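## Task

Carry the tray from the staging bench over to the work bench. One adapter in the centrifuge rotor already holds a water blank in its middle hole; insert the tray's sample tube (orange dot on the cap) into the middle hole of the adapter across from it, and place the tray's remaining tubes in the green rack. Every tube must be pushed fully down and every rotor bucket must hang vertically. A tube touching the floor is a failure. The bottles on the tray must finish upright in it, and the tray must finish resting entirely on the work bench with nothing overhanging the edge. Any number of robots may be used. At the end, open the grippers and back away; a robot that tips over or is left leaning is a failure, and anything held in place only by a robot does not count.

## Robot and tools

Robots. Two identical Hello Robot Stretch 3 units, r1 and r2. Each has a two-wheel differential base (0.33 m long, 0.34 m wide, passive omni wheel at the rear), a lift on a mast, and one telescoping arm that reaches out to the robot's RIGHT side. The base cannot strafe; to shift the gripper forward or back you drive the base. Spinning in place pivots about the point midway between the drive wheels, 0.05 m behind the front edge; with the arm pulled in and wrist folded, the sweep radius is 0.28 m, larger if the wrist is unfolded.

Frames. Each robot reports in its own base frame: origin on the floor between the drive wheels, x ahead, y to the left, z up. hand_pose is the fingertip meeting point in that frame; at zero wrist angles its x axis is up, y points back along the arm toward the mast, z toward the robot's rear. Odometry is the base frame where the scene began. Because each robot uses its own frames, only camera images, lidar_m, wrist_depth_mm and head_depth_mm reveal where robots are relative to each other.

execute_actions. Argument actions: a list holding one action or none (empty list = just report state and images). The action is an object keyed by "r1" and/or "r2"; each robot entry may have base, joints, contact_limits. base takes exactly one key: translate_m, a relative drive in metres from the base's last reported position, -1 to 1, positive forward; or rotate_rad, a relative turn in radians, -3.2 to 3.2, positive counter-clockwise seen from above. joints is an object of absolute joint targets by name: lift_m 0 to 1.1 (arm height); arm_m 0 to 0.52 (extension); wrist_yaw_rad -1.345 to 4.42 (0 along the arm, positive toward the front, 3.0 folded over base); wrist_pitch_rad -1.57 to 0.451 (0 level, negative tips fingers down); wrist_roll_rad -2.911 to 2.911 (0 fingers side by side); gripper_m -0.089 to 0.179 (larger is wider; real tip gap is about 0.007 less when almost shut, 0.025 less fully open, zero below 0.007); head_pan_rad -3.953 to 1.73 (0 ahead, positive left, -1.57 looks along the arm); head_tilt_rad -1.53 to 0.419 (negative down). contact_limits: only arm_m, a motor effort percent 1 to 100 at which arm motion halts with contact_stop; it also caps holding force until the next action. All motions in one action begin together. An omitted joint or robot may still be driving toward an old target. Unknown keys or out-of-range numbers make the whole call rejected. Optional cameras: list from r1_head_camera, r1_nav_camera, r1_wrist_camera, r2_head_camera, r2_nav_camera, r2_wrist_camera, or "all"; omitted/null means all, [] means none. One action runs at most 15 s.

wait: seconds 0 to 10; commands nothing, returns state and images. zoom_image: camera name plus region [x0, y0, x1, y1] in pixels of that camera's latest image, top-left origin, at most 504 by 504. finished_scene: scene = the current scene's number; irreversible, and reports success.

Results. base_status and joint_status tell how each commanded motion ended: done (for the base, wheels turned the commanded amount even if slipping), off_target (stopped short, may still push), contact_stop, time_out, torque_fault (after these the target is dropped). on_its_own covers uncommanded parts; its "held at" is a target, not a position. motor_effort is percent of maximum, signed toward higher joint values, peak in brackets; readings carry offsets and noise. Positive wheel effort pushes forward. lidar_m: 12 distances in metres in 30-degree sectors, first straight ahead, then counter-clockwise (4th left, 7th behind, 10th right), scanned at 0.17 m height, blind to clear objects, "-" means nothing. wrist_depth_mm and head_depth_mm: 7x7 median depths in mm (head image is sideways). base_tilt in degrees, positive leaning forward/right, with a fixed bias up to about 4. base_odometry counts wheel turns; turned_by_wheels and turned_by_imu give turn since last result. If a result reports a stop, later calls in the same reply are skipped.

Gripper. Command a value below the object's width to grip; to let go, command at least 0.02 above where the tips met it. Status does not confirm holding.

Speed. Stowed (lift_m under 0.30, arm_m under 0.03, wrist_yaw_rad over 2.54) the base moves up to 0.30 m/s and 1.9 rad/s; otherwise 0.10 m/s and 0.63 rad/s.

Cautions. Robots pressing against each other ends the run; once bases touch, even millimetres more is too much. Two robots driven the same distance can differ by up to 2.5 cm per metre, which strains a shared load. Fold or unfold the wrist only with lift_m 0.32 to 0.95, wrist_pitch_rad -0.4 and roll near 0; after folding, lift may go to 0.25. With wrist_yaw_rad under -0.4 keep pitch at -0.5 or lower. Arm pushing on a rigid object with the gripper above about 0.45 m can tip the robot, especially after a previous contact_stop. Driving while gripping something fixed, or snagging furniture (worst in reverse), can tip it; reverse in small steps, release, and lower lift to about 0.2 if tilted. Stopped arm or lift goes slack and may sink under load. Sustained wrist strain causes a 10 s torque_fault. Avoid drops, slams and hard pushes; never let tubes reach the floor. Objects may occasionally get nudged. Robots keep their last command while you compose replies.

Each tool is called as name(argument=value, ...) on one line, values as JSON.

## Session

execute_actions(actions=[])

Scene clock: 0.00 s.
r1.base_odometry: x=+0.000 y=+0.000 heading=+0.000 (m, m, rad; r1's odometry frame)
r1.turned_by_wheels: +0.000 (rad since the last result)
r1.turned_by_imu: +0.000 (rad since the last result)
r1.base_tilt: forward=-0.7 right=-0.2 (deg)
r1.lidar_m: 1.30 2.73 2.60 1.40 2.52 1.27 1.28 4.26 1.65 1.11 1.02 1.04
r1.head_depth_mm: 1159 1148 1136 1130 1125 1112 1108 / 1284 1268 1260 1249 1240 1226 1220 / 1435 1426 1410 1407 1378 1366 1358 / 1642 1622 1602 1592 1574 1557 1542 / 1829 1877 1850 1843 1810 1789 1769 / 1916 2209 2185 2160 2118 2099 2027 / 1936 2609 2685 2644 2613 2538 2307
r1.base_status: not commanded
r1.joint_positions: lift_m=+0.572 arm_m=-0.001 wrist_yaw_rad=+3.135 wrist_pitch_rad=-0.323 wrist_roll_rad=+0.009 gripper_m=+0.037 head_pan_rad=+0.001 head_tilt_rad=-0.014
r1.joint_status: not commanded
r1.motor_effort: left_wheel=+0 right_wheel=+0 lift_m=+24 arm_m=+0 wrist_yaw_rad=+0 wrist_pitch_rad=+7 wrist_roll_rad=+1 gripper_m=+0 head_pan_rad=+0 head_tilt_rad=+1 (%)
r1.hand_pose: x=-0.0196 y=+0.0913 z=+0.6069 quat_wxyz=(+0.117, +0.701, +0.111, +0.695) (m; r1's base frame)
r1.wrist_depth_mm: - - - - - - - / - - - - - - - / - - - - - - - / - - - - - - - / - - - - - - - / 980 988 979 998 - 988 961 / 814 807 - 820 776 814 794
r2.base_odometry: x=+0.000 y=+0.000 heading=+0.000 (m, m, rad; r2's odometry frame)
r2.turned_by_wheels: +0.000 (rad since the last result)
r2.turned_by_imu: +0.000 (rad since the last result)
r2.base_tilt: forward=+0.8 right=-0.8 (deg)
r2.lidar_m: 2.41 1.90 1.28 1.19 1.21 1.54 3.36 1.37 1.17 2.40 1.77 1.27
r2.head_depth_mm: 1968 2550 - - 3085 2525 2279 / 1949 2517 - - 2835 2830 2337 / 1939 2669 - - - 3646 2410 / 1923 2819 - - - 3719 2426 / 1919 2797 - - - 3767 2451 / 1916 2772 - - - 3796 2477 / 1892 2744 - - - 3869 2491
r2.base_status: not commanded
r2.joint_positions: lift_m=+0.341 arm_m=-0.001 wrist_yaw_rad=+2.997 wrist_pitch_rad=-0.488 wrist_roll_rad=+0.019 gripper_m=+0.037 head_pan_rad=+0.000 head_tilt_rad=-0.001
r2.joint_status: not commanded
r2.motor_effort: left_wheel=-1 right_wheel=+0 lift_m=+35 arm_m=+1 wrist_yaw_rad=+0 wrist_pitch_rad=+6 wrist_roll_rad=+0 gripper_m=+0 head_pan_rad=+1 head_tilt_rad=+1 (%)
r2.hand_pose: x=+0.0098 y=+0.0687 z=+0.3386 quat_wxyz=(+0.222, +0.703, +0.119, +0.665) (m; r2's base frame)
r2.wrist_depth_mm: - - - - - - - / - - - - - - - / 954 975 945 943 918 930 941 / 787 766 738 754 737 778 744 / 658 640 - 635 656 634 624 / 561 551 - 566 - 537 544 / 487 - - - 480 472 477
pictures: r1_head_camera (sideways: a quarter turn clockwise sets it upright), r1_nav_camera (sideways: a quarter turn counterclockwise sets it upright), r1_wrist_camera, r2_head_camera (sideways: a quarter turn clockwise sets it upright), r2_nav_camera (sideways: a quarter turn counterclockwise sets it upright), r2_wrist_camera
camera_calibration (this result's frames):
r1_head_camera: T_world_to_cam=[[0.00196746, -0.0416451, -0.999131, 1.32564], [0.0247269, 0.998829, -0.0415838, 0.0553673], [0.999692, -0.0246236, 0.00299492, -0.0487287], [0, 0, 0, 1]] pos_world=[0.0447365, -0.00129598, 1.32693]
r1_nav_camera: T_world_to_cam=[[0.00902733, -0.0135224, 0.999868, -1.262], [0.0337063, -0.999336, -0.0138196, 0.0697909], [0.999391, 0.0338266, -0.00856555, -0.0342685], [0, 0, 0, 1]] pos_world=[0.0432877, 0.0538385, 1.26251]
r1_wrist_camera: T_world_to_cam=[[0.999561, -0.000466273, -0.0296306, 0.0433666], [-0.026589, -0.455603, -0.889786, 0.615717], [-0.0130849, 0.890183, -0.455415, 0.354086], [0, 0, 0, 1]] pos_world=[-0.0223431, -0.0346589, 0.710397]
r2_head_camera: T_world_to_cam=[[0.0297017, 0.0286686, -0.999148, 1.31408], [0.0214577, 0.99934, 0.029312, -0.0363516], [0.999328, -0.0223101, 0.0290669, -0.0911361], [0, 0, 0, 1]] pos_world=[0.0528246, -0.00337836, 1.31667]
r2_nav_camera: T_world_to_cam=[[-0.034775, 0.021401, 0.999166, -1.26191], [0.0318074, -0.999241, 0.0225096, 0.0219259], [0.998889, 0.0325637, 0.0340679, -0.0905775], [0, 0, 0, 1]] pos_world=[0.0458966, 0.0518649, 1.26345]
r2_wrist_camera: T_world_to_cam=[[0.990071, -0.139368, -0.018353, 0.00459421], [-0.0979114, -0.590027, -0.801425, 0.349327], [0.100864, 0.795264, -0.597814, 0.312825], [0, 0, 0, 1]] pos_world=[-0.00189833, -0.0420264, 0.467055]
Images, in order (width x height): r1_head_camera 896x504, r1_nav_camera 672x504, r1_wrist_camera 644x364, r2_head_camera 896x504, r2_nav_camera 672x504, r2_wrist_camera 644x364.

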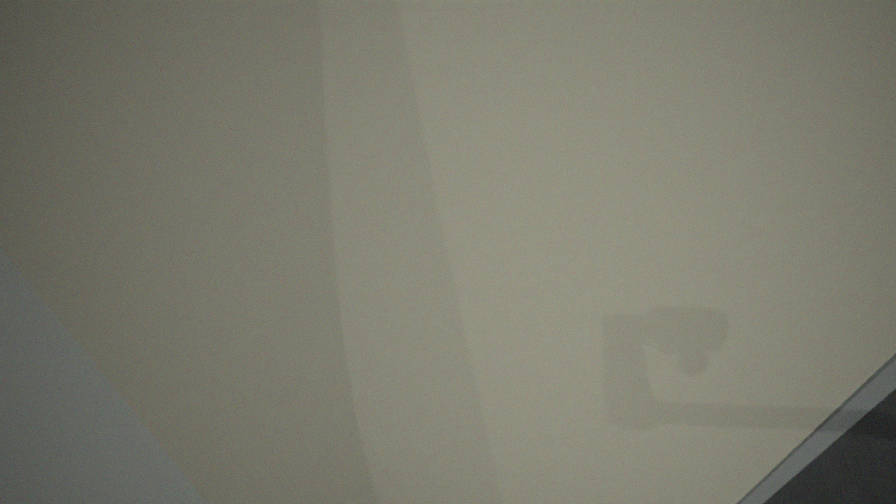

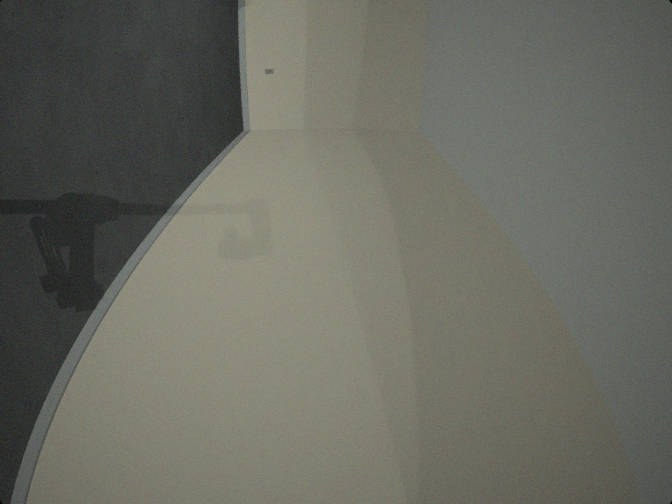

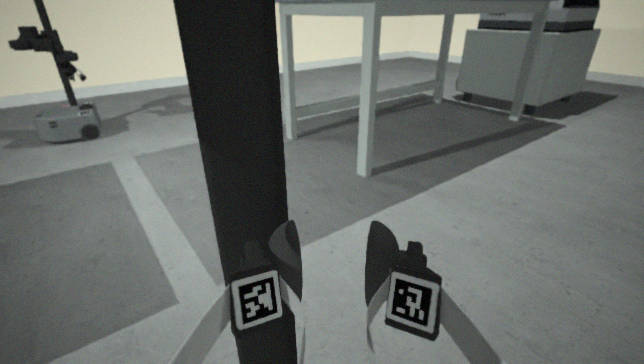

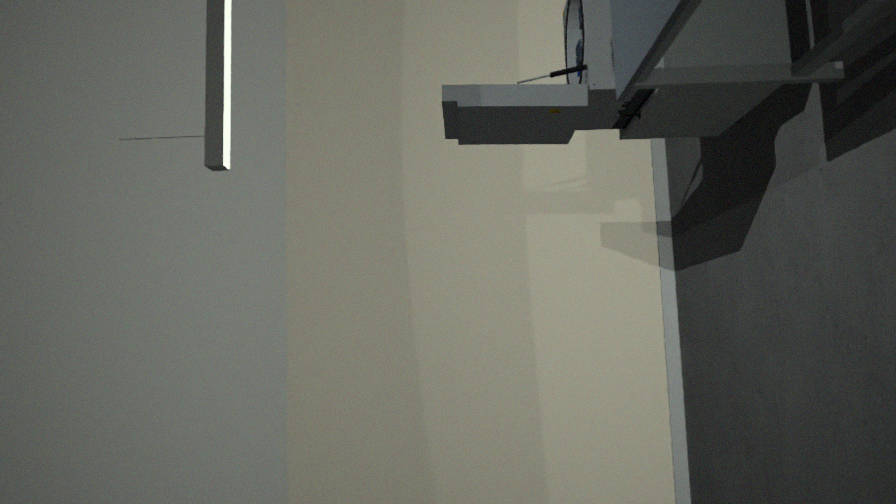

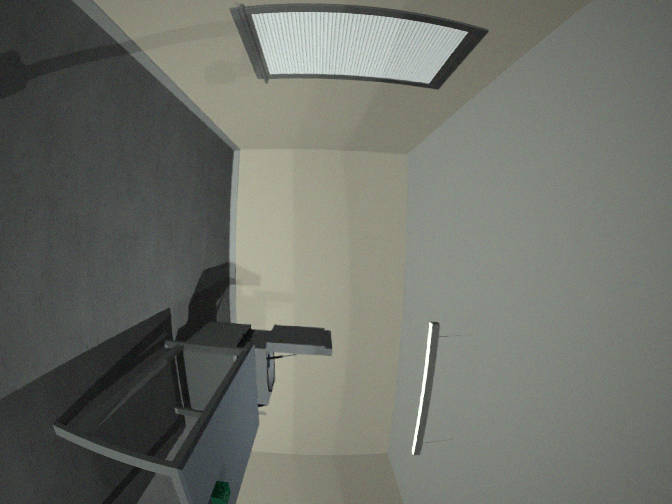

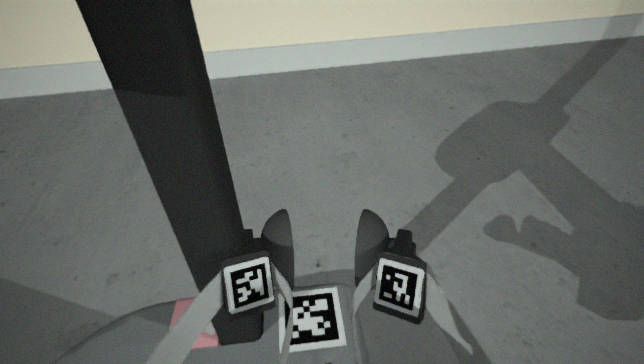

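execute_actions(actions=[{"r1":{"base":{"rotate_rad":-2.5},"joints":{"lift_m":0.28,"head_pan_rad":-0.7,"head_tilt_rad":-0.5}},"r2":{"base":{"rotate_rad":0.1},"joints":{"lift_m":0.28,"head_pan_rad":-2.3,"head_tilt_rad":-0.5}}}], cameras=["r1_nav_camera","r2_nav_camera","r1_head_camera","r2_head_camera"])

Scene clock: 6.63 s.
r1.base_odometry: x=+0.000 y=+0.000 heading=-2.500 (m, m, rad; r1's odometry frame)
r1.turned_by_wheels: -2.500 (rad since the last result)
r1.turned_by_imu: -2.503 (rad since the last result)
r1.base_tilt: forward=-0.7 right=-0.3 (deg)
r1.lidar_m: 4.22 1.45 1.07 1.02 1.06 1.43 3.81 2.39 1.40 2.52 1.27 2.31
r1.head_depth_mm: 3741 3924 3977 2699 2027 1664 1372 / - - 1995 1465 2107 1648 1368 / - - 1922 1466 1958 1609 1352 / - - 1797 2628 2079 1636 1352 / - - 1896 2825 2067 1626 1341 / - - 3481 2817 2051 1631 1335 / 3885 - - 2671 2032 1597 1335
r1.base_status: done
r1.joint_positions: lift_m=+0.280 arm_m=-0.001 wrist_yaw_rad=+3.135 wrist_pitch_rad=-0.324 wrist_roll_rad=+0.009 gripper_m=+0.037 head_pan_rad=-0.693 head_tilt_rad=-0.494
r1.joint_status: all done
r1.motor_effort: left_wheel=+1(8) right_wheel=-2(4) lift_m=+22(23) arm_m=+0(1) wrist_yaw_rad=+0(0) wrist_pitch_rad=+7(8) wrist_roll_rad=+1(0) gripper_m=+1(0) head_pan_rad=-5(56) head_tilt_rad=-2(23) (%)
r1.hand_pose: x=-0.0196 y=+0.0912 z=+0.3143 quat_wxyz=(+0.117, +0.701, +0.112, +0.695) (m; r1's base frame)
r1.wrist_depth_mm: 940 949 - 974 935 964 996 / - - - - - - - / - - - - - - - / 925 886 887 912 939 885 891 / 705 697 664 707 733 689 714 / 574 571 565 567 - 567 559 / 482 489 - 502 477 471 480
r2.base_odometry: x=+0.000 y=+0.000 heading=+0.100 (m, m, rad; r2's odometry frame)
r2.turned_by_wheels: +0.100 (rad since the last result)
r2.turned_by_imu: +0.101 (rad since the last result)
r2.base_tilt: forward=+0.8 right=-0.7 (deg)
r2.lidar_m: 4.49 1.70 1.24 1.19 1.24 1.68 4.34 1.23 1.17 2.54 1.77 1.27
r2.head_depth_mm: - - 1850 2707 1976 1614 1346 / - - 1642 2598 1902 1618 1352 / - - 1733 2380 2043 1620 1348 / - - 1788 1302 1848 1545 1354 / 3823 - 1782 2428 2044 1640 1354 / 3560 3758 3790 2424 1974 1645 1365 / 3297 3502 3612 2809 2083 1647 1360
r2.base_status: done
r2.joint_positions: lift_m=+0.281 arm_m=-0.001 wrist_yaw_rad=+2.997 wrist_pitch_rad=-0.489 wrist_roll_rad=+0.019 gripper_m=+0.037 head_pan_rad=-2.293 head_tilt_rad=-0.494
r2.joint_status: all done
r2.motor_effort: left_wheel=-4(9) right_wheel=+3(7) lift_m=+21(31) arm_m=+1(1) wrist_yaw_rad=+0(0) wrist_pitch_rad=+6(6) wrist_roll_rad=+0(0) gripper_m=+0(0) head_pan_rad=-4(51) head_tilt_rad=-2(20) (%)
r2.hand_pose: x=+0.0098 y=+0.0686 z=+0.2775 quat_wxyz=(+0.222, +0.703, +0.119, +0.665) (m; r2's base frame)
r2.wrist_depth_mm: - - - - - - - / - - - - - - - / 836 842 815 825 799 800 798 / 673 680 665 670 658 646 658 / 562 566 - 561 572 554 539 / 490 - - - - 466 471 / - - - - 414 416 411
pictures: r1_head_camera (sideways: a quarter turn clockwise sets it upright), r1_nav_camera (sideways: a quarter turn counterclockwise sets it upright), r2_head_camera (sideways: a quarter turn clockwise sets it upright), r2_nav_camera (sideways: a quarter turn counterclockwise sets it upright)
camera_calibration (this result's frames):
r1_head_camera: T_world_to_cam=[[-0.380107, 0.261538, -0.887196, 1.18164], [0.640939, 0.76604, -0.0487798, 0.0609479], [0.66687, -0.58718, -0.458807, 0.554371], [0, 0, 0, 1]] pos_world=[0.0403931, -0.0302165, 1.30567]
r1_nav_camera: T_world_to_cam=[[0.35258, -0.310403, 0.882801, -1.11109], [-0.621101, -0.783254, -0.027341, 0.0913756], [0.699944, -0.538668, -0.468951, 0.566777], [0, 0, 0, 1]] pos_world=[0.0517894, 0.0319895, 1.24916]
r2_head_camera: T_world_to_cam=[[0.316722, 0.316316, -0.894221, 1.17511], [0.728044, -0.685356, 0.0154304, -0.0225749], [-0.607979, -0.65592, -0.447359, 0.538786], [0, 0, 0, 1]] pos_world=[-0.0281752, -0.0337763, 1.29218]
r2_nav_camera: T_world_to_cam=[[-0.276209, -0.346076, 0.896627, -1.12632], [-0.775208, 0.631686, 0.00500992, 0.0496404], [-0.568121, -0.693688, -0.442759, 0.539623], [0, 0, 0, 1]] pos_world=[0.0339519, -0.0468204, 1.24856]
Images, in order (width x height): r1_head_camera 896x504, r1_nav_camera 672x504, r2_head_camera 896x504, r2_nav_camera 672x504.

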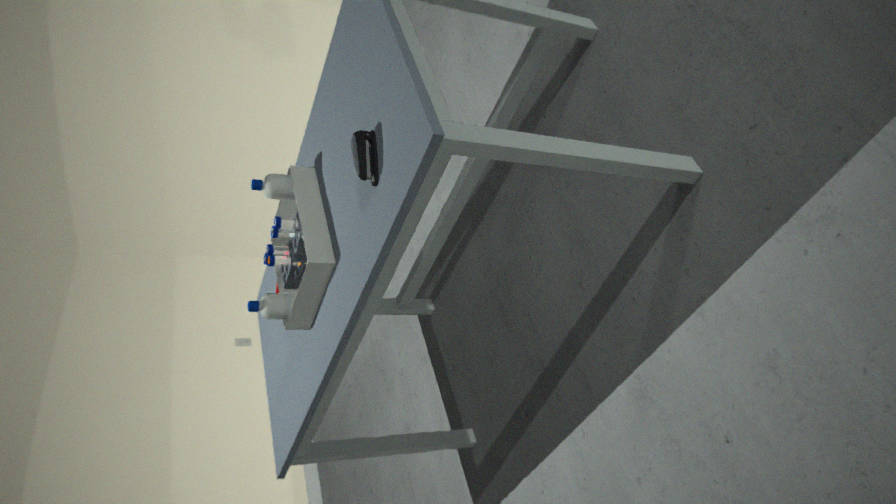

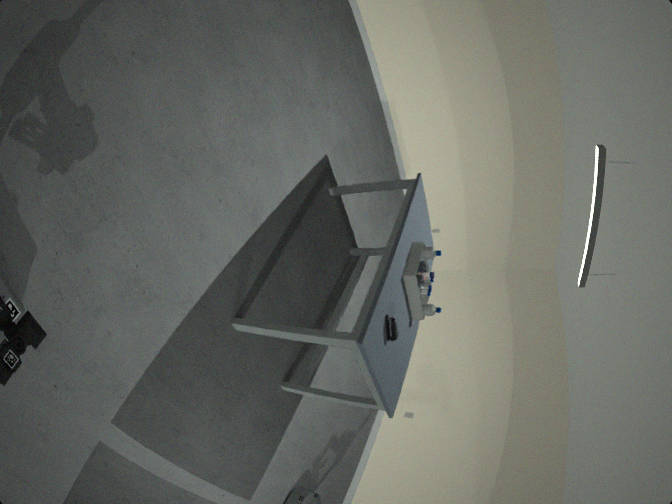

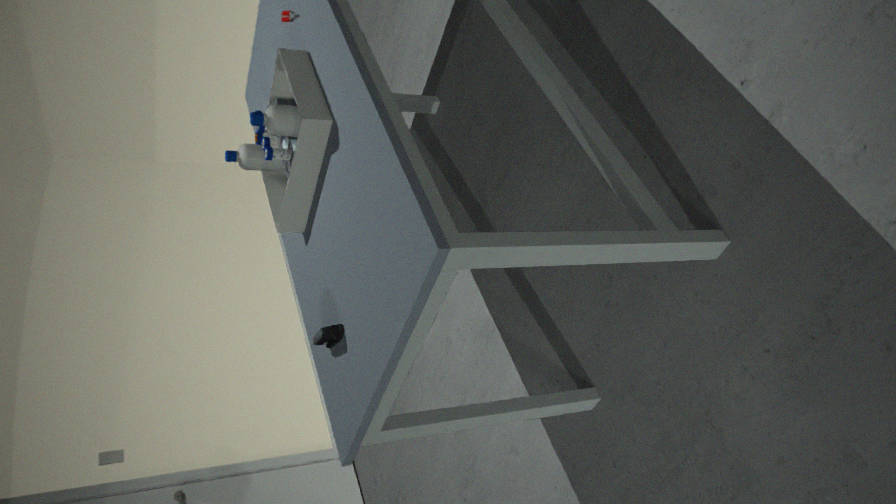

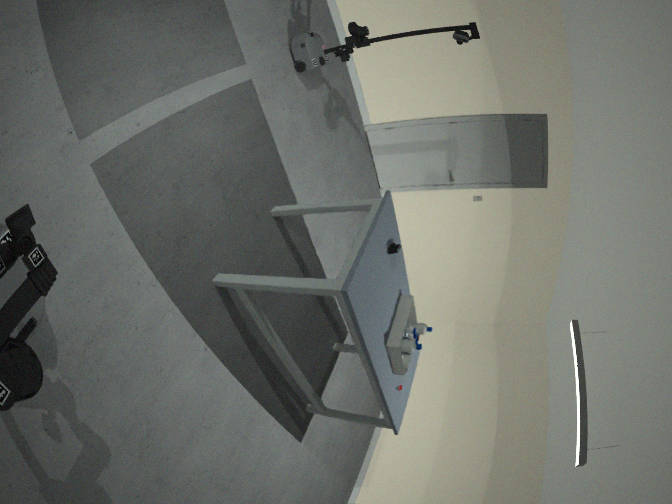

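execute_actions(actions=[{"r1":{"base":{"rotate_rad":-0.39},"joints":{"head_pan_rad":-1.2,"head_tilt_rad":-0.75}},"r2":{"base":{"rotate_rad":0.345},"joints":{"head_pan_rad":-1.57,"head_tilt_rad":-0.75}}}], cameras=[])

execute_actions(actions=[{"r1":{"base":{"translate_m":1.0}},"r2":{"base":{"translate_m":-1.0}}}], cameras=[])

execute_actions(actions=[{"r1":{"base":{"translate_m":0.655}},"r2":{"base":{"translate_m":-0.626}}}], cameras=[])

execute_actions(actions=[{"r1":{"base":{"rotate_rad":0.39},"joints":{"lift_m":0.94,"head_pan_rad":-1.57}},"r2":{"base":{"rotate_rad":-0.345},"joints":{"lift_m":0.94}}}], cameras=[])

execute_actions(actions=[{"r1":{"joints":{"wrist_yaw_rad":0,"wrist_pitch_rad":-0.4}},"r2":{"joints":{"wrist_yaw_rad":0,"wrist_pitch_rad":-0.4}}}], cameras=[])

execute_actions(actions=[{"r1":{"joints":{"wrist_pitch_rad":-1.55,"lift_m":1.1,"wrist_roll_rad":1.57,"gripper_m":0.06,"arm_m":0.2}},"r2":{"joints":{"wrist_pitch_rad":-1.55,"lift_m":1.1,"wrist_roll_rad":1.57,"gripper_m":0.06,"arm_m":0.25}}}], cameras=["r1_wrist_camera","r2_wrist_camera","r1_head_camera","r2_head_camera"])

Scene clock: 12.37 s.
r1.base_odometry: x=+0.000 y=+0.000 heading=-2.890 (m, m, rad; r1's odometry frame)
r1.turned_by_wheels: -0.390 (rad since the last result)
r1.turned_by_imu: -0.389 (rad since the last result)
r1.base_tilt: forward=-0.7 right=-0.3 (deg)
r1.lidar_m: 2.41 2.77 1.31 1.04 1.03 1.11 1.66 2.76 1.40 1.91 2.52 1.27
r1.head_depth_mm: 3281 3526 2604 2006 1638 1385 1202 / 3291 3510 2559 1999 1616 1374 1192 / 3262 3437 2558 1965 1612 1369 1182 / 3250 3295 2502 1959 1602 1357 1183 / 3220 3129 2468 1938 1592 1358 1175 / 3234 3396 2484 1936 1589 1351 1171 / 3242 3346 2454 1923 1577 1340 1167
r1.base_status: done
r1.joint_positions: lift_m=+0.280 arm_m=-0.001 wrist_yaw_rad=+3.135 wrist_pitch_rad=-0.324 wrist_roll_rad=+0.009 gripper_m=+0.037 head_pan_rad=-1.193 head_tilt_rad=-0.741
r1.joint_status: all done
r1.motor_effort: left_wheel=+2(6) right_wheel=-1(8) lift_m=+22(22) arm_m=-1(0) wrist_yaw_rad=-1(0) wrist_pitch_rad=+8(7) wrist_roll_rad=+0(1) gripper_m=+1(1) head_pan_rad=-5(46) head_tilt_rad=-3(18) (%)
r1.hand_pose: x=-0.0196 y=+0.0912 z=+0.3143 quat_wxyz=(+0.117, +0.701, +0.112, +0.695) (m; r1's base frame)
r1.wrist_depth_mm: 778 835 - - - - - / 825 899 - - - - - / 869 912 - - - - - / 849 901 891 903 891 899 846 / 710 697 686 706 702 691 683 / 581 574 575 571 - 560 559 / 481 491 - 495 475 494 474
r2.base_odometry: x=+0.000 y=+0.000 heading=+0.445 (m, m, rad; r2's odometry frame)
r2.turned_by_wheels: +0.345 (rad since the last result)
r2.turned_by_imu: +0.346 (rad since the last result)
r2.base_tilt: forward=+0.7 right=-0.8 (deg)
r2.lidar_m: 2.10 1.33 1.19 1.19 1.45 2.78 1.53 1.17 2.53 1.77 1.27 2.01
r2.head_depth_mm: 2930 2529 2384 1900 1582 1356 1177 / 3066 3182 2385 1905 1585 1352 1178 / 3151 3187 2407 1911 1589 1351 1182 / 3218 3223 2399 1907 1592 1360 1183 / 3307 3225 2419 1910 1594 1361 1182 / 3413 3246 2251 1924 1596 1359 1191 / 3501 1630 2420 1923 1599 1366 1187
r2.base_status: done
r2.joint_positions: lift_m=+0.281 arm_m=-0.001 wrist_yaw_rad=+2.997 wrist_pitch_rad=-0.489 wrist_roll_rad=+0.019 gripper_m=+0.037 head_pan_rad=-1.577 head_tilt_rad=-0.741
r2.joint_status: all done
r2.motor_effort: left_wheel=-4(11) right_wheel=+3(11) lift_m=+21(21) arm_m=+1(1) wrist_yaw_rad=+1(1) wrist_pitch_rad=+6(6) wrist_roll_rad=+0(0) gripper_m=+1(0) head_pan_rad=+5(52) head_tilt_rad=-3(16) (%)
r2.hand_pose: x=+0.0098 y=+0.0686 z=+0.2775 quat_wxyz=(+0.222, +0.703, +0.119, +0.665) (m; r2's base frame)
r2.wrist_depth_mm: - - - - - - - / - - - - - - - / 817 816 822 818 800 796 788 / 671 667 666 653 656 653 641 / 562 555 - 573 565 540 546 / 504 - - - - 469 460 / - - - - 413 417 406
pictures: none
No camera images: the call's "cameras" was empty. Leave "cameras" out to get every camera's image.

Scene clock: 17.40 s.
r1.base_odometry: x=-0.968 y=-0.249 heading=-2.890 (m, m, rad; r1's odometry frame)
r1.turned_by_wheels: +0.000 (rad since the last result)
r1.turned_by_imu: +0.006 (rad since the last result)
r1.base_tilt: forward=-0.7 right=-0.3 (deg)
r1.lidar_m: 1.41 3.34 1.81 1.42 1.40 1.53 2.32 1.98 2.27 0.62 1.26 1.37
r1.head_depth_mm: 2943 3257 2566 1997 1631 1378 1199 / 2911 3231 2547 1986 1624 1373 1193 / 2931 3190 1082 809 999 1319 1192 / 2853 3119 1027 803 1595 1358 1180 / 2810 1887 1018 795 1584 1352 1179 / 2871 3158 1010 811 1582 1358 1175 / 2882 3159 1002 809 1570 1341 1171
r1.base_status: done
r1.joint_positions: lift_m=+0.280 arm_m=-0.001 wrist_yaw_rad=+3.135 wrist_pitch_rad=-0.324 wrist_roll_rad=+0.009 gripper_m=+0.037 head_pan_rad=-1.193 head_tilt_rad=-0.741
r1.joint_status: not commanded
r1.motor_effort: left_wheel=+1(6) right_wheel=-2(3) lift_m=+22(22) arm_m=+0(1) wrist_yaw_rad=+0(1) wrist_pitch_rad=+7(8) wrist_roll_rad=+1(1) gripper_m=+1(0) head_pan_rad=-5(5) head_tilt_rad=-4(4) (%)
r1.hand_pose: x=-0.0196 y=+0.0912 z=+0.3143 quat_wxyz=(+0.117, +0.701, +0.112, +0.695) (m; r1's base frame)
r1.wrist_depth_mm: - - - - - - - / - - - - - - - / - - - - - - - / 910 870 925 889 912 890 892 / 702 706 687 676 718 676 695 / 575 583 574 563 - 573 565 / 489 494 - 498 476 473 481
r2.base_odometry: x=-0.903 y=-0.430 heading=+0.445 (m, m, rad; r2's odometry frame)
r2.turned_by_wheels: +0.000 (rad since the last result)
r2.turned_by_imu: -0.002 (rad since the last result)
r2.base_tilt: forward=+0.6 right=-0.8 (deg)
r2.lidar_m: 2.71 1.70 1.52 1.53 1.86 3.39 0.93 0.58 0.53 0.53 2.22 1.97
r2.head_depth_mm: 2681 1863 982 784 683 1350 1137 / 2768 2950 985 784 700 1352 1142 / 2838 3047 1064 785 757 1328 1145 / 2932 3117 2393 1855 844 1328 1175 / 3025 3211 2400 1914 1590 1366 1186 / 3079 3242 2437 1917 1594 1363 1187 / 3171 3275 2429 1931 1597 1365 1188
r2.base_status: done
r2.joint_positions: lift_m=+0.280 arm_m=-0.001 wrist_yaw_rad=+2.997 wrist_pitch_rad=-0.489 wrist_roll_rad=+0.019 gripper_m=+0.037 head_pan_rad=-1.577 head_tilt_rad=-0.741
r2.joint_status: not commanded
r2.motor_effort: left_wheel=-3(13) right_wheel=+2(7) lift_m=+21(21) arm_m=+1(1) wrist_yaw_rad=+0(1) wrist_pitch_rad=+6(6) wrist_roll_rad=+0(0) gripper_m=+0(0) head_pan_rad=+4(5) head_tilt_rad=-3(3) (%)
r2.hand_pose: x=+0.0098 y=+0.0686 z=+0.2775 quat_wxyz=(+0.222, +0.703, +0.119, +0.665) (m; r2's base frame)
r2.wrist_depth_mm: - - - - - - - / - - - - - - - / 833 831 807 811 801 802 798 / 675 655 657 670 650 639 641 / 573 566 - 574 570 538 543 / 495 - - - - 460 470 / - - - - 413 417 409
pictures: none
No camera images: the call's "cameras" was empty. Leave "cameras" out to get every camera's image.

Scene clock: 21.33 s.
r1.base_odometry: x=-1.603 y=-0.413 heading=-2.890 (m, m, rad; r1's odometry frame)
r1.turned_by_wheels: +0.000 (rad since the last result)
r1.turned_by_imu: +0.004 (rad since the last result)
r1.base_tilt: forward=-0.7 right=-0.3 (deg)
r1.lidar_m: 0.76 2.75 2.12 1.66 1.66 1.81 2.74 2.52 0.80 1.02 1.01 1.09
r1.head_depth_mm: 2689 3046 1058 820 668 607 1200 / 2676 3032 1048 791 664 602 1193 / 2694 2985 880 803 662 601 1185 / 2665 2970 950 796 657 595 1186 / 2589 2921 942 670 654 593 1174 / 2671 2964 1007 667 649 589 1166 / 2668 2931 999 786 646 586 1168
r1.base_status: done
r1.joint_positions: lift_m=+0.280 arm_m=-0.001 wrist_yaw_rad=+3.135 wrist_pitch_rad=-0.324 wrist_roll_rad=+0.009 gripper_m=+0.037 head_pan_rad=-1.193 head_tilt_rad=-0.741
r1.joint_status: not commanded
r1.motor_effort: left_wheel=+0(6) right_wheel=-1(1) lift_m=+22(22) arm_m=-1(1) wrist_yaw_rad=+0(1) wrist_pitch_rad=+8(7) wrist_roll_rad=+1(0) gripper_m=+1(1) head_pan_rad=-4(4) head_tilt_rad=-3(2) (%)
r1.hand_pose: x=-0.0196 y=+0.0912 z=+0.3143 quat_wxyz=(+0.117, +0.701, +0.112, +0.695) (m; r1's base frame)
r1.wrist_depth_mm: - - - - - - - / - - - - - - - / - - - - - - - / 891 916 905 906 908 897 895 / 718 712 680 692 717 701 681 / 588 563 569 570 - 560 566 / 490 489 - 494 478 477 469
r2.base_odometry: x=-1.468 y=-0.699 heading=+0.445 (m, m, rad; r2's odometry frame)
r2.turned_by_wheels: +0.000 (rad since the last result)
r2.turned_by_imu: -0.001 (rad since the last result)
r2.base_tilt: forward=+0.8 right=-0.9 (deg)
r2.lidar_m: 3.10 1.93 1.73 1.74 2.11 2.78 0.56 0.35 0.32 0.32 0.38 0.74
r2.head_depth_mm: 2472 2727 890 719 615 554 1121 / 2591 2815 910 737 620 555 1137 / 2646 2914 928 611 634 556 1166 / 2739 2953 990 743 646 558 1183 / 2841 3042 993 788 655 570 1190 / 2898 3121 995 790 654 584 1189 / 2993 3209 965 793 656 1284 1150
r2.base_status: done
r2.joint_positions: lift_m=+0.280 arm_m=-0.001 wrist_yaw_rad=+2.997 wrist_pitch_rad=-0.490 wrist_roll_rad=+0.019 gripper_m=+0.037 head_pan_rad=-1.577 head_tilt_rad=-0.741
r2.joint_status: not commanded
r2.motor_effort: left_wheel=-3(12) right_wheel=+2(6) lift_m=+21(21) arm_m=+1(1) wrist_yaw_rad=+0(0) wrist_pitch_rad=+6(6) wrist_roll_rad=+0(0) gripper_m=+0(0) head_pan_rad=+5(4) head_tilt_rad=-3(3) (%)
r2.hand_pose: x=+0.0098 y=+0.0686 z=+0.2774 quat_wxyz=(+0.222, +0.703, +0.119, +0.665) (m; r2's base frame)
r2.wrist_depth_mm: - - - - - - - / - - - - - - - / 836 848 825 839 790 818 767 / 682 677 656 660 649 657 640 / 563 555 - 574 557 562 538 / 499 - - - - 470 468 / - - - - 413 420 414
pictures: none
No camera images: the call's "cameras" was empty. Leave "cameras" out to get every camera's image.

Scene clock: 28.17 s.
r1.base_odometry: x=-1.603 y=-0.413 heading=-2.500 (m, m, rad; r1's odometry frame)
r1.turned_by_wheels: +0.390 (rad since the last result)
r1.turned_by_imu: +0.390 (rad since the last result)
r1.base_tilt: forward=-0.8 right=-0.2 (deg)
r1.lidar_m: 2.75 2.39 1.74 1.65 1.71 2.36 2.52 0.80 1.05 1.01 1.04 0.75
r1.head_depth_mm: 2683 3026 1057 819 - - 1173 / 2646 2993 1010 796 692 - 1169 / 2707 2998 875 800 691 - - / 1076 2993 947 797 684 - - / 2691 2927 948 656 679 - 1142 / 2684 2970 1010 721 666 - 1142 / 2685 2970 993 784 646 585 1168
r1.base_status: done
r1.joint_positions: lift_m=+0.940 arm_m=-0.001 wrist_yaw_rad=+3.135 wrist_pitch_rad=-0.325 wrist_roll_rad=+0.009 gripper_m=+0.037 head_pan_rad=-1.563 head_tilt_rad=-0.741
r1.joint_status: all done
r1.motor_effort: left_wheel=+0(6) right_wheel=+1(6) lift_m=+27(29) arm_m=+0(1) wrist_yaw_rad=+0(0) wrist_pitch_rad=+8(7) wrist_roll_rad=+0(0) gripper_m=+0(0) head_pan_rad=-4(40) head_tilt_rad=-3(4) (%)
r1.hand_pose: x=-0.0196 y=+0.0912 z=+0.9740 quat_wxyz=(+0.118, +0.701, +0.112, +0.695) (m; r1's base frame)
r1.wrist_depth_mm: - - - - - - - / - - - - - - - / - - - - - - - / - - - - - - - / - - - - - - - / - - - - - - - / - - - - - - -
r2.base_odometry: x=-1.468 y=-0.699 heading=+0.100 (m, m, rad; r2's odometry frame)
r2.turned_by_wheels: -0.345 (rad since the last result)
r2.turned_by_imu: -0.346 (rad since the last result)
r2.base_tilt: forward=+0.8 right=-0.9 (deg)
r2.lidar_m: 2.50 2.48 1.80 1.73 1.79 2.44 2.78 0.45 0.33 0.32 0.33 0.45
r2.head_depth_mm: 2655 2921 984 817 - - 1177 / 2638 2934 985 782 - - 1180 / 2634 2896 819 750 621 - - / 2615 2855 893 751 628 - 1162 / 1336 2862 920 746 624 - 1165 / 2597 2840 922 587 623 - 1169 / 2606 2848 999 792 640 560 1146
r2.base_status: done
r2.joint_positions: lift_m=+0.939 arm_m=-0.001 wrist_yaw_rad=+2.997 wrist_pitch_rad=-0.490 wrist_roll_rad=+0.019 gripper_m=+0.037 head_pan_rad=-1.577 head_tilt_rad=-0.741
r2.joint_status: all done
r2.motor_effort: left_wheel=+1(9) right_wheel=-3(10) lift_m=+45(45) arm_m=+1(1) wrist_yaw_rad=+0(0) wrist_pitch_rad=+6(6) wrist_roll_rad=+0(0) gripper_m=+0(1) head_pan_rad=+4(5) head_tilt_rad=-3(3) (%)
r2.hand_pose: x=+0.0098 y=+0.0686 z=+0.9364 quat_wxyz=(+0.222, +0.703, +0.119, +0.665) (m; r2's base frame)
r2.wrist_depth_mm: - - - - - - - / - - - - - - - / - - - - - - - / - - - - - - - / - - - - - - - / - - - - - - - / - - - - - - -
pictures: none
No camera images: the call's "cameras" was empty. Leave "cameras" out to get every camera's image.

Scene clock: 30.73 s.
r1.base_odometry: x=-1.603 y=-0.413 heading=-2.500 (m, m, rad; r1's odometry frame)
r1.turned_by_wheels: +0.000 (rad since the last result)
r1.turned_by_imu: +0.000 (rad since the last result)
r1.base_tilt: forward=-0.8 right=-0.3 (deg)
r1.lidar_m: 2.75 2.39 1.74 1.65 1.71 2.36 2.52 0.80 1.05 1.01 1.04 0.75
r1.head_depth_mm: 2675 2991 1059 820 - - - / 2667 3016 1009 797 691 - - / 2683 3020 875 809 - - - / 996 2896 949 799 - - - / 2678 2941 948 656 653 594 1180 / 2684 2960 1009 721 648 588 1170 / 2681 2975 996 786 646 585 1174
r1.base_status: not commanded
r1.joint_positions: lift_m=+0.940 arm_m=-0.001 wrist_yaw_rad=+0.002 wrist_pitch_rad=-0.413 wrist_roll_rad=+0.009 gripper_m=+0.037 head_pan_rad=-1.563 head_tilt_rad=-0.741
r1.joint_status: all done
r1.motor_effort: left_wheel=-2(2) right_wheel=+2(2) lift_m=+27(27) arm_m=+0(1) wrist_yaw_rad=-1(3) wrist_pitch_rad=+6(7) wrist_roll_rad=+0(0) gripper_m=+1(1) head_pan_rad=-5(5) head_tilt_rad=-3(3) (%)
r1.hand_pose: x=-0.0211 y=-0.3691 z=+0.9537 quat_wxyz=(+0.689, +0.145, -0.695, -0.145) (m; r1's base frame)
r1.wrist_depth_mm: - - - - - - - / - - - - - - - / 762 767 665 666 644 752 739 / 584 569 346 506 502 560 557 / 463 462 355 362 413 459 454 / 392 396 375 380 - 381 381 / 336 333 323 330 324 333 333
r2.base_odometry: x=-1.468 y=-0.699 heading=+0.100 (m, m, rad; r2's odometry frame)
r2.turned_by_wheels: +0.000 (rad since the last result)
r2.turned_by_imu: +0.000 (rad since the last result)
r2.base_tilt: forward=+0.6 right=-0.8 (deg)
r2.lidar_m: 2.51 2.48 1.80 1.73 1.79 2.44 2.78 0.45 0.33 0.32 0.33 0.44
r2.head_depth_mm: 2666 2888 983 818 - - - / 2659 2904 985 782 - - - / 2641 2903 820 759 - - - / 2561 2859 894 757 - - 1156 / 1272 2815 920 745 625 557 1165 / 2571 2848 923 587 625 558 1170 / 2590 2807 1002 794 642 560 1144
r2.base_status: not commanded
r2.joint_positions: lift_m=+0.939 arm_m=-0.001 wrist_yaw_rad=+0.002 wrist_pitch_rad=-0.422 wrist_roll_rad=+0.019 gripper_m=+0.037 head_pan_rad=-1.577 head_tilt_rad=-0.741
r2.joint_status: all done
r2.motor_effort: left_wheel=+2(2) right_wheel=-3(3) lift_m=+45(46) arm_m=+1(1) wrist_yaw_rad=-1(0) wrist_pitch_rad=+9(10) wrist_roll_rad=+0(0) gripper_m=+0(1) head_pan_rad=+5(5) head_tilt_rad=-3(3) (%)
r2.hand_pose: x=-0.0212 y=-0.3679 z=+0.9513 quat_wxyz=(+0.685, +0.147, -0.698, -0.149) (m; r2's base frame)
r2.wrist_depth_mm: - - - - - - - / - - - - - - - / 682 715 647 613 617 684 695 / 561 514 455 475 487 540 531 / 455 422 326 439 421 442 435 / 388 362 - 338 - 372 376 / 334 334 333 326 330 325 330
pictures: none
No camera images: the call's "cameras" was empty. Leave "cameras" out to get every camera's image.

Scene clock: 33.80 s.
r1.base_odometry: x=-1.603 y=-0.413 heading=-2.500 (m, m, rad; r1's odometry frame)
r1.turned_by_wheels: +0.000 (rad since the last result)
r1.turned_by_imu: +0.000 (rad since the last result)
r1.base_tilt: forward=-0.8 right=-0.3 (deg)
r1.lidar_m: 2.75 2.39 1.74 1.65 1.71 2.36 2.51 0.80 1.05 1.01 1.04 0.76
r1.head_depth_mm: - 3002 976 820 669 590 1200 / - 2984 937 790 666 601 1197 / - - 879 795 660 598 1183 / 821 - 785 797 640 595 1182 / 2671 2960 942 657 653 592 1181 / 2679 2951 1014 722 648 590 1176 / 2696 2979 994 782 645 586 1163
r1.base_status: not commanded
r1.joint_positions: lift_m=+1.100 arm_m=+0.200 wrist_yaw_rad=+0.000 wrist_pitch_rad=-1.542 wrist_roll_rad=+1.563 gripper_m=+0.060 head_pan_rad=-1.563 head_tilt_rad=-0.741
r1.joint_status: all done
r1.motor_effort: left_wheel=-2(1) right_wheel=+2(1) lift_m=+26(29) arm_m=+5(6) wrist_yaw_rad=-1(2) wrist_pitch_rad=-4(6) wrist_roll_rad=+4(4) gripper_m=+1(79) head_pan_rad=-5(5) head_tilt_rad=-3(3) (%)
r1.hand_pose: x=-0.0215 y=-0.3275 z=+0.9818 quat_wxyz=(+0.003, +0.003, -0.717, -0.697) (m; r1's base frame)
r1.wrist_depth_mm: 361 355 357 352 - - - / 365 352 360 361 - - - / 374 371 372 372 - - - / 385 379 377 382 - - - / 390 383 392 388 - - - / 298 335 - 396 - - - / 264 350 414 409 - - -
r2.base_odometry: x=-1.468 y=-0.699 heading=+0.100 (m, m, rad; r2's odometry frame)
r2.turned_by_wheels: +0.000 (rad since the last result)
r2.turned_by_imu: +0.000 (rad since the last result)
r2.base_tilt: forward=+0.8 right=-0.9 (deg)
r2.lidar_m: 2.51 2.47 1.80 1.73 1.80 2.44 2.77 0.45 0.33 0.32 0.33 0.44
r2.head_depth_mm: 2691 2888 980 780 649 554 1177 / 2705 2839 982 762 636 555 1179 / 2723 2923 830 760 635 557 1162 / - - 907 759 631 557 1166 / 1305 2839 919 744 624 558 1166 / 2591 2846 923 587 624 560 1165 / 2574 2834 999 792 640 558 1148
r2.base_status: not commanded
r2.joint_positions: lift_m=+1.099 arm_m=+0.250 wrist_yaw_rad=+0.000 wrist_pitch_rad=-1.541 wrist_roll_rad=+1.563 gripper_m=+0.060 head_pan_rad=-1.577 head_tilt_rad=-0.741
r2.joint_status: all done
r2.motor_effort: left_wheel=+2(2) right_wheel=-3(3) lift_m=+45(46) arm_m=+4(4) wrist_yaw_rad=+1(1) wrist_pitch_rad=-3(9) wrist_roll_rad=+4(5) gripper_m=+0(90) head_pan_rad=+5(5) head_tilt_rad=-3(3) (%)
r2.hand_pose: x=-0.0215 y=-0.3779 z=+0.9814 quat_wxyz=(+0.003, +0.002, -0.717, -0.697) (m; r2's base frame)
r2.wrist_depth_mm: 367 365 365 362 360 - - / 321 374 367 369 365 - - / 319 380 374 379 374 - - / 332 391 389 387 388 - - / 368 401 401 399 - - - / 350 409 - 408 - - - / 361 360 376 426 - - -
pictures: r1_head_camera (sideways: a quarter turn clockwise sets it upright), r1_wrist_camera, r2_head_camera (sideways: a quarter turn clockwise sets it upright), r2_wrist_camera
camera_calibration (this result's frames):
r1_head_camera: T_world_to_cam=[[-0.0466808, 0.662274, -0.747806, 0.997874], [0.99871, 0.015979, -0.0481917, 0.0579843], [-0.0199669, -0.749091, -0.662166, 0.823131], [0, 0, 0, 1]] pos_world=[0.00510742, -0.0451927, 1.29406]
r1_wrist_camera: T_world_to_cam=[[0.00978927, 0.998989, -0.0438751, 0.376217], [0.988965, -0.00318597, 0.148114, -0.0905048], [0.147824, -0.0448408, -0.987997, 1.11775], [0, 0, 0, 1]] pos_world=[-0.0794068, -0.326004, 1.13424]
r2_head_camera: T_world_to_cam=[[0.0325773, 0.652047, -0.757478, 0.998547], [0.999095, -0.0419931, 0.00682038, -0.0130155], [-0.0273617, -0.757015, -0.652825, 0.802559], [0, 0, 0, 1]] pos_world=[0.00243307, -0.0440973, 1.2804]
r2_wrist_camera: T_world_to_cam=[[-0.0116971, 0.999029, -0.0424686, 0.417508], [0.988527, 0.0179494, 0.149972, -0.0826833], [0.150589, -0.0402272, -0.987778, 1.12344], [0, 0, 0, 1]] pos_world=[-0.0825587, -0.370426, 1.13984]
Images, in order (width x height): r1_head_camera 896x504, r1_wrist_camera 644x364, r2_head_camera 896x504, r2_wrist_camera 644x364.

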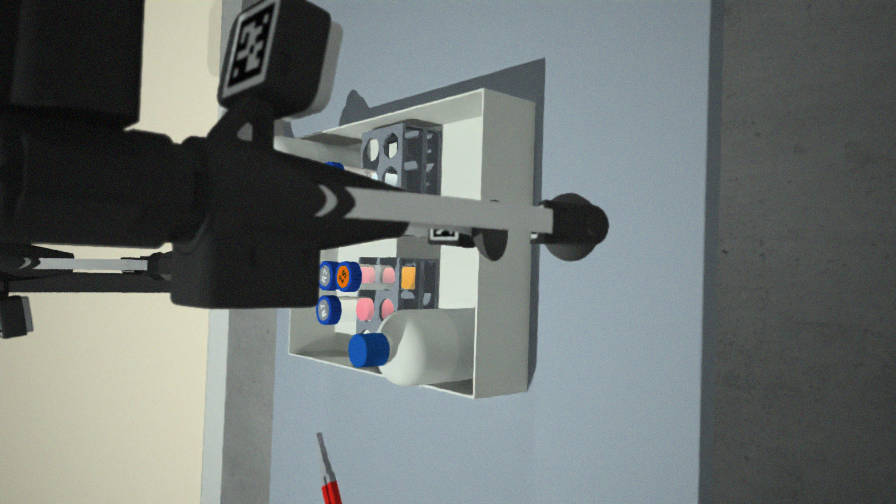

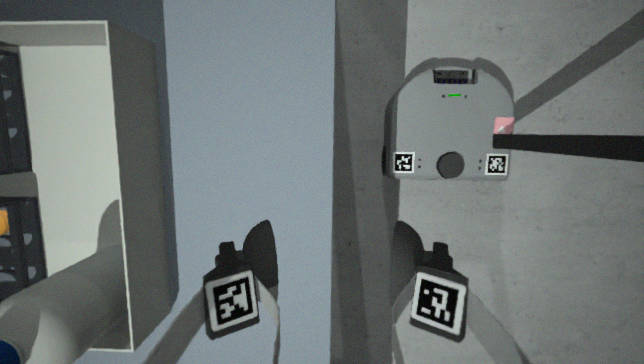

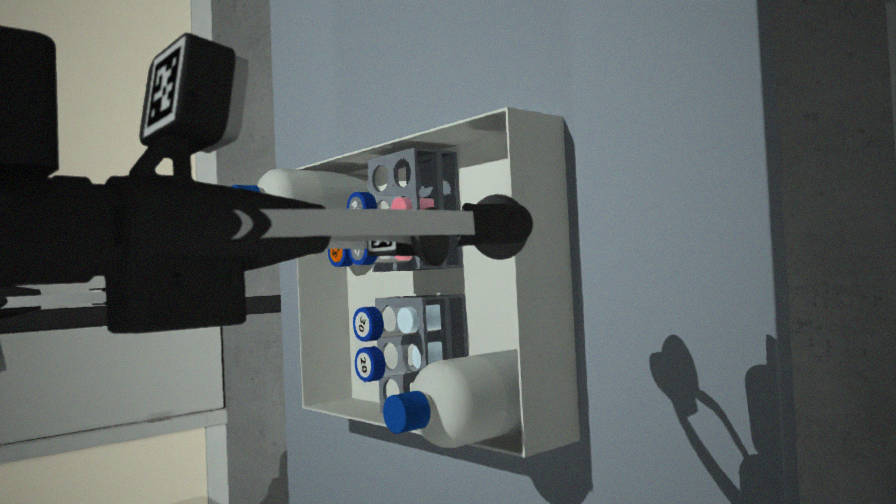

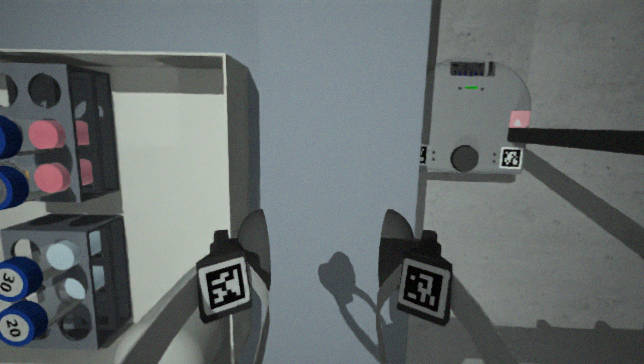

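execute_actions(actions=[{"r1":{"base":{"rotate_rad":0.015},"joints":{"arm_m":0.372}},"r2":{"base":{"translate_m":0.015},"joints":{"arm_m":0.327}}}], cameras=[])

execute_actions(actions=[{"r1":{"joints":{"lift_m":0.99}},"r2":{"joints":{"lift_m":0.98}}}], cameras=["r1_wrist_camera","r2_wrist_camera"])

Scene clock: 38.83 s.
r1.base_odometry: x=-1.603 y=-0.413 heading=-2.485 (m, m, rad; r1's odometry frame)
r1.turned_by_wheels: +0.015 (rad since the last result)
r1.turned_by_imu: +0.015 (rad since the last result)
r1.base_tilt: forward=-0.8 right=-0.3 (deg)
r1.lidar_m: 2.75 2.34 1.74 1.65 1.72 2.39 2.52 0.80 1.04 1.01 1.05 0.76
r1.head_depth_mm: 2671 3003 1057 818 667 591 1196 / 2722 3051 1005 779 665 587 1190 / - 3041 889 801 660 599 1185 / 983 2233 962 777 656 595 1185 / 2706 2950 946 657 654 592 1179 / 2691 2962 1009 762 649 590 1174 / 2693 2961 990 784 645 586 1169
r1.base_status: done
r1.joint_positions: lift_m=+1.100 arm_m=+0.372 wrist_yaw_rad=+0.000 wrist_pitch_rad=-1.543 wrist_roll_rad=+1.563 gripper_m=+0.060 head_pan_rad=-1.563 head_tilt_rad=-0.741
r1.joint_status: all done
r1.motor_effort: left_wheel=-2(5) right_wheel=+1(6) lift_m=+26(27) arm_m=+4(5) wrist_yaw_rad=+0(1) wrist_pitch_rad=-3(4) wrist_roll_rad=+3(4) gripper_m=+1(2) head_pan_rad=-5(4) head_tilt_rad=-3(3) (%)
r1.hand_pose: x=-0.0215 y=-0.4994 z=+0.9818 quat_wxyz=(+0.003, +0.002, -0.717, -0.697) (m; r1's base frame)
r1.wrist_depth_mm: 323 318 348 348 344 350 - / 314 331 357 354 360 357 - / 308 336 368 363 362 358 - / 382 379 374 365 372 - - / 267 331 378 386 374 - - / 280 364 - 389 387 - - / 365 352 246 405 398 - -
r2.base_odometry: x=-1.453 y=-0.698 heading=+0.100 (m, m, rad; r2's odometry frame)
r2.turned_by_wheels: +0.000 (rad since the last result)
r2.turned_by_imu: +0.000 (rad since the last result)
r2.base_tilt: forward=+0.6 right=-0.8 (deg)
r2.lidar_m: 2.50 2.48 1.80 1.74 1.79 2.44 2.79 0.45 0.33 0.32 0.33 0.44
r2.head_depth_mm: 2632 2921 981 781 649 555 1181 / 2653 2931 985 756 635 555 1166 / 2612 2928 812 751 634 555 1162 / - - 917 760 629 557 1163 / 1928 2830 904 743 624 557 1167 / 2585 2852 930 585 624 559 1166 / 2608 2847 1000 792 655 560 1145
r2.base_status: done
r2.joint_positions: lift_m=+1.099 arm_m=+0.327 wrist_yaw_rad=+0.000 wrist_pitch_rad=-1.541 wrist_roll_rad=+1.563 gripper_m=+0.060 head_pan_rad=-1.577 head_tilt_rad=-0.741
r2.joint_status: all done
r2.motor_effort: left_wheel=+1(6) right_wheel=-3(5) lift_m=+45(46) arm_m=+3(4) wrist_yaw_rad=+1(1) wrist_pitch_rad=-3(3) wrist_roll_rad=+4(4) gripper_m=+0(0) head_pan_rad=+5(5) head_tilt_rad=-4(3) (%)
r2.hand_pose: x=-0.0215 y=-0.4549 z=+0.9814 quat_wxyz=(+0.003, +0.002, -0.717, -0.697) (m; r2's base frame)
r2.wrist_depth_mm: 368 363 361 361 357 358 - / 354 317 366 367 363 365 - / 362 322 379 377 376 372 - / 268 358 385 387 386 - - / 407 339 398 398 395 - - / 418 345 - 408 - - - / 386 357 268 415 419 - -
pictures: none
No camera images: the call's "cameras" was empty. Leave "cameras" out to get every camera's image.

Scene clock: 40.77 s.
r1.base_odometry: x=-1.603 y=-0.413 heading=-2.485 (m, m, rad; r1's odometry frame)
r1.turned_by_wheels: +0.000 (rad since the last result)
r1.turned_by_imu: +0.000 (rad since the last result)
r1.base_tilt: forward=-0.7 right=-0.3 (deg)
r1.lidar_m: 2.75 2.35 1.73 1.65 1.72 2.39 2.52 0.80 1.04 1.01 1.05 0.76
r1.head_depth_mm: 2583 - 1017 818 668 591 1199 / 2575 3045 1008 783 664 587 1193 / 2577 - 896 800 661 598 1184 / 728 1404 - 780 656 596 1183 / 2711 2941 946 655 652 592 1180 / 2674 2965 1009 763 647 589 1173 / 2702 2959 988 784 645 586 1168
r1.base_status: not commanded
r1.joint_positions: lift_m=+0.990 arm_m=+0.372 wrist_yaw_rad=+0.000 wrist_pitch_rad=-1.543 wrist_roll_rad=+1.563 gripper_m=+0.060 head_pan_rad=-1.563 head_tilt_rad=-0.741
r1.joint_status: all done
r1.motor_effort: left_wheel=-2(1) right_wheel=+2(1) lift_m=+22(22) arm_m=+5(5) wrist_yaw_rad=+0(0) wrist_pitch_rad=-4(4) wrist_roll_rad=+3(3) gripper_m=+1(1) head_pan_rad=-4(5) head_tilt_rad=-3(3) (%)
r1.hand_pose: x=-0.0215 y=-0.4994 z=+0.8720 quat_wxyz=(+0.003, +0.002, -0.717, -0.697) (m; r1's base frame)
r1.wrist_depth_mm: 224 248 246 246 246 242 927 / 227 255 251 254 251 247 958 / 233 260 258 258 256 255 993 / 236 266 261 262 261 259 - / 243 272 271 270 269 263 - / 219 278 - 276 273 269 - / 255 282 202 281 280 280 -
r2.base_odometry: x=-1.453 y=-0.698 heading=+0.100 (m, m, rad; r2's odometry frame)
r2.turned_by_wheels: +0.000 (rad since the last result)
r2.turned_by_imu: +0.000 (rad since the last result)
r2.base_tilt: forward=+0.7 right=-0.9 (deg)
r2.lidar_m: 2.49 2.48 1.80 1.73 1.79 2.45 2.79 0.45 0.33 0.32 0.33 0.44
r2.head_depth_mm: 2562 - 945 782 647 554 1177 / 2566 2877 1020 759 634 555 1160 / - - 793 751 634 556 1163 / 2494 - - 761 628 558 1163 / 740 2802 905 742 623 558 1165 / 2592 2832 926 586 624 558 1167 / 2585 2834 997 794 656 559 1149
r2.base_status: not commanded
r2.joint_positions: lift_m=+0.981 arm_m=+0.327 wrist_yaw_rad=+0.000 wrist_pitch_rad=-1.541 wrist_roll_rad=+1.563 gripper_m=+0.060 head_pan_rad=-1.577 head_tilt_rad=-0.741
r2.joint_status: all done
r2.motor_effort: left_wheel=+1(1) right_wheel=-3(2) lift_m=+21(43) arm_m=+3(3) wrist_yaw_rad=+0(0) wrist_pitch_rad=-3(3) wrist_roll_rad=+4(4) gripper_m=+1(1) head_pan_rad=+5(5) head_tilt_rad=-3(4) (%)
r2.hand_pose: x=-0.0215 y=-0.4549 z=+0.8624 quat_wxyz=(+0.003, +0.002, -0.717, -0.697) (m; r2's base frame)
r2.wrist_depth_mm: 218 247 246 243 243 239 966 / 224 251 250 249 249 247 981 / 221 257 257 255 254 253 983 / 209 265 266 262 262 261 - / 246 275 271 271 268 266 - / 220 279 - 277 - 273 - / 225 285 248 286 283 282 -
pictures: r1_wrist_camera, r2_wrist_camera
camera_calibration (this result's frames):
r1_wrist_camera: T_world_to_cam=[[0.0105501, 0.999007, -0.0432893, 0.542598], [0.988961, -0.00402538, 0.148125, -0.0752308], [0.147803, -0.0443741, -0.988021, 1.00186], [0, 0, 0, 1]] pos_world=[-0.0794028, -0.497905, 1.02449]
r2_wrist_camera: T_world_to_cam=[[-0.0116723, 0.999039, -0.0422402, 0.48913], [0.988528, 0.0178907, 0.149977, -0.0634885], [0.150589, -0.040005, -0.987787, 1.00292], [0, 0, 0, 1]] pos_world=[-0.0825585, -0.447402, 1.02085]
Images, in order (width x height): r1_wrist_camera 644x364, r2_wrist_camera 644x364.

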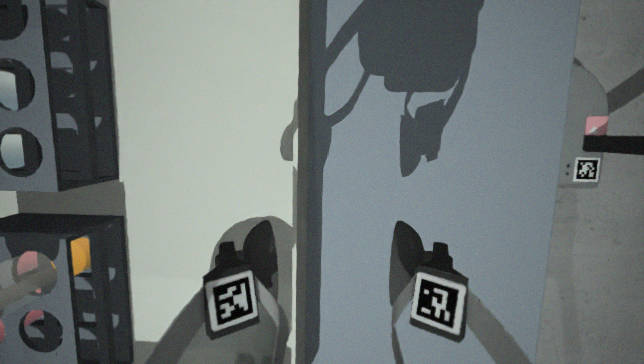

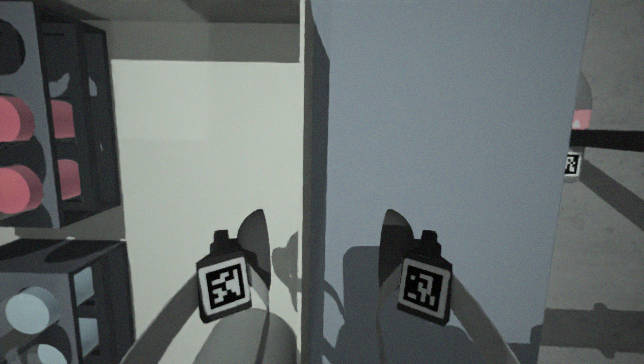

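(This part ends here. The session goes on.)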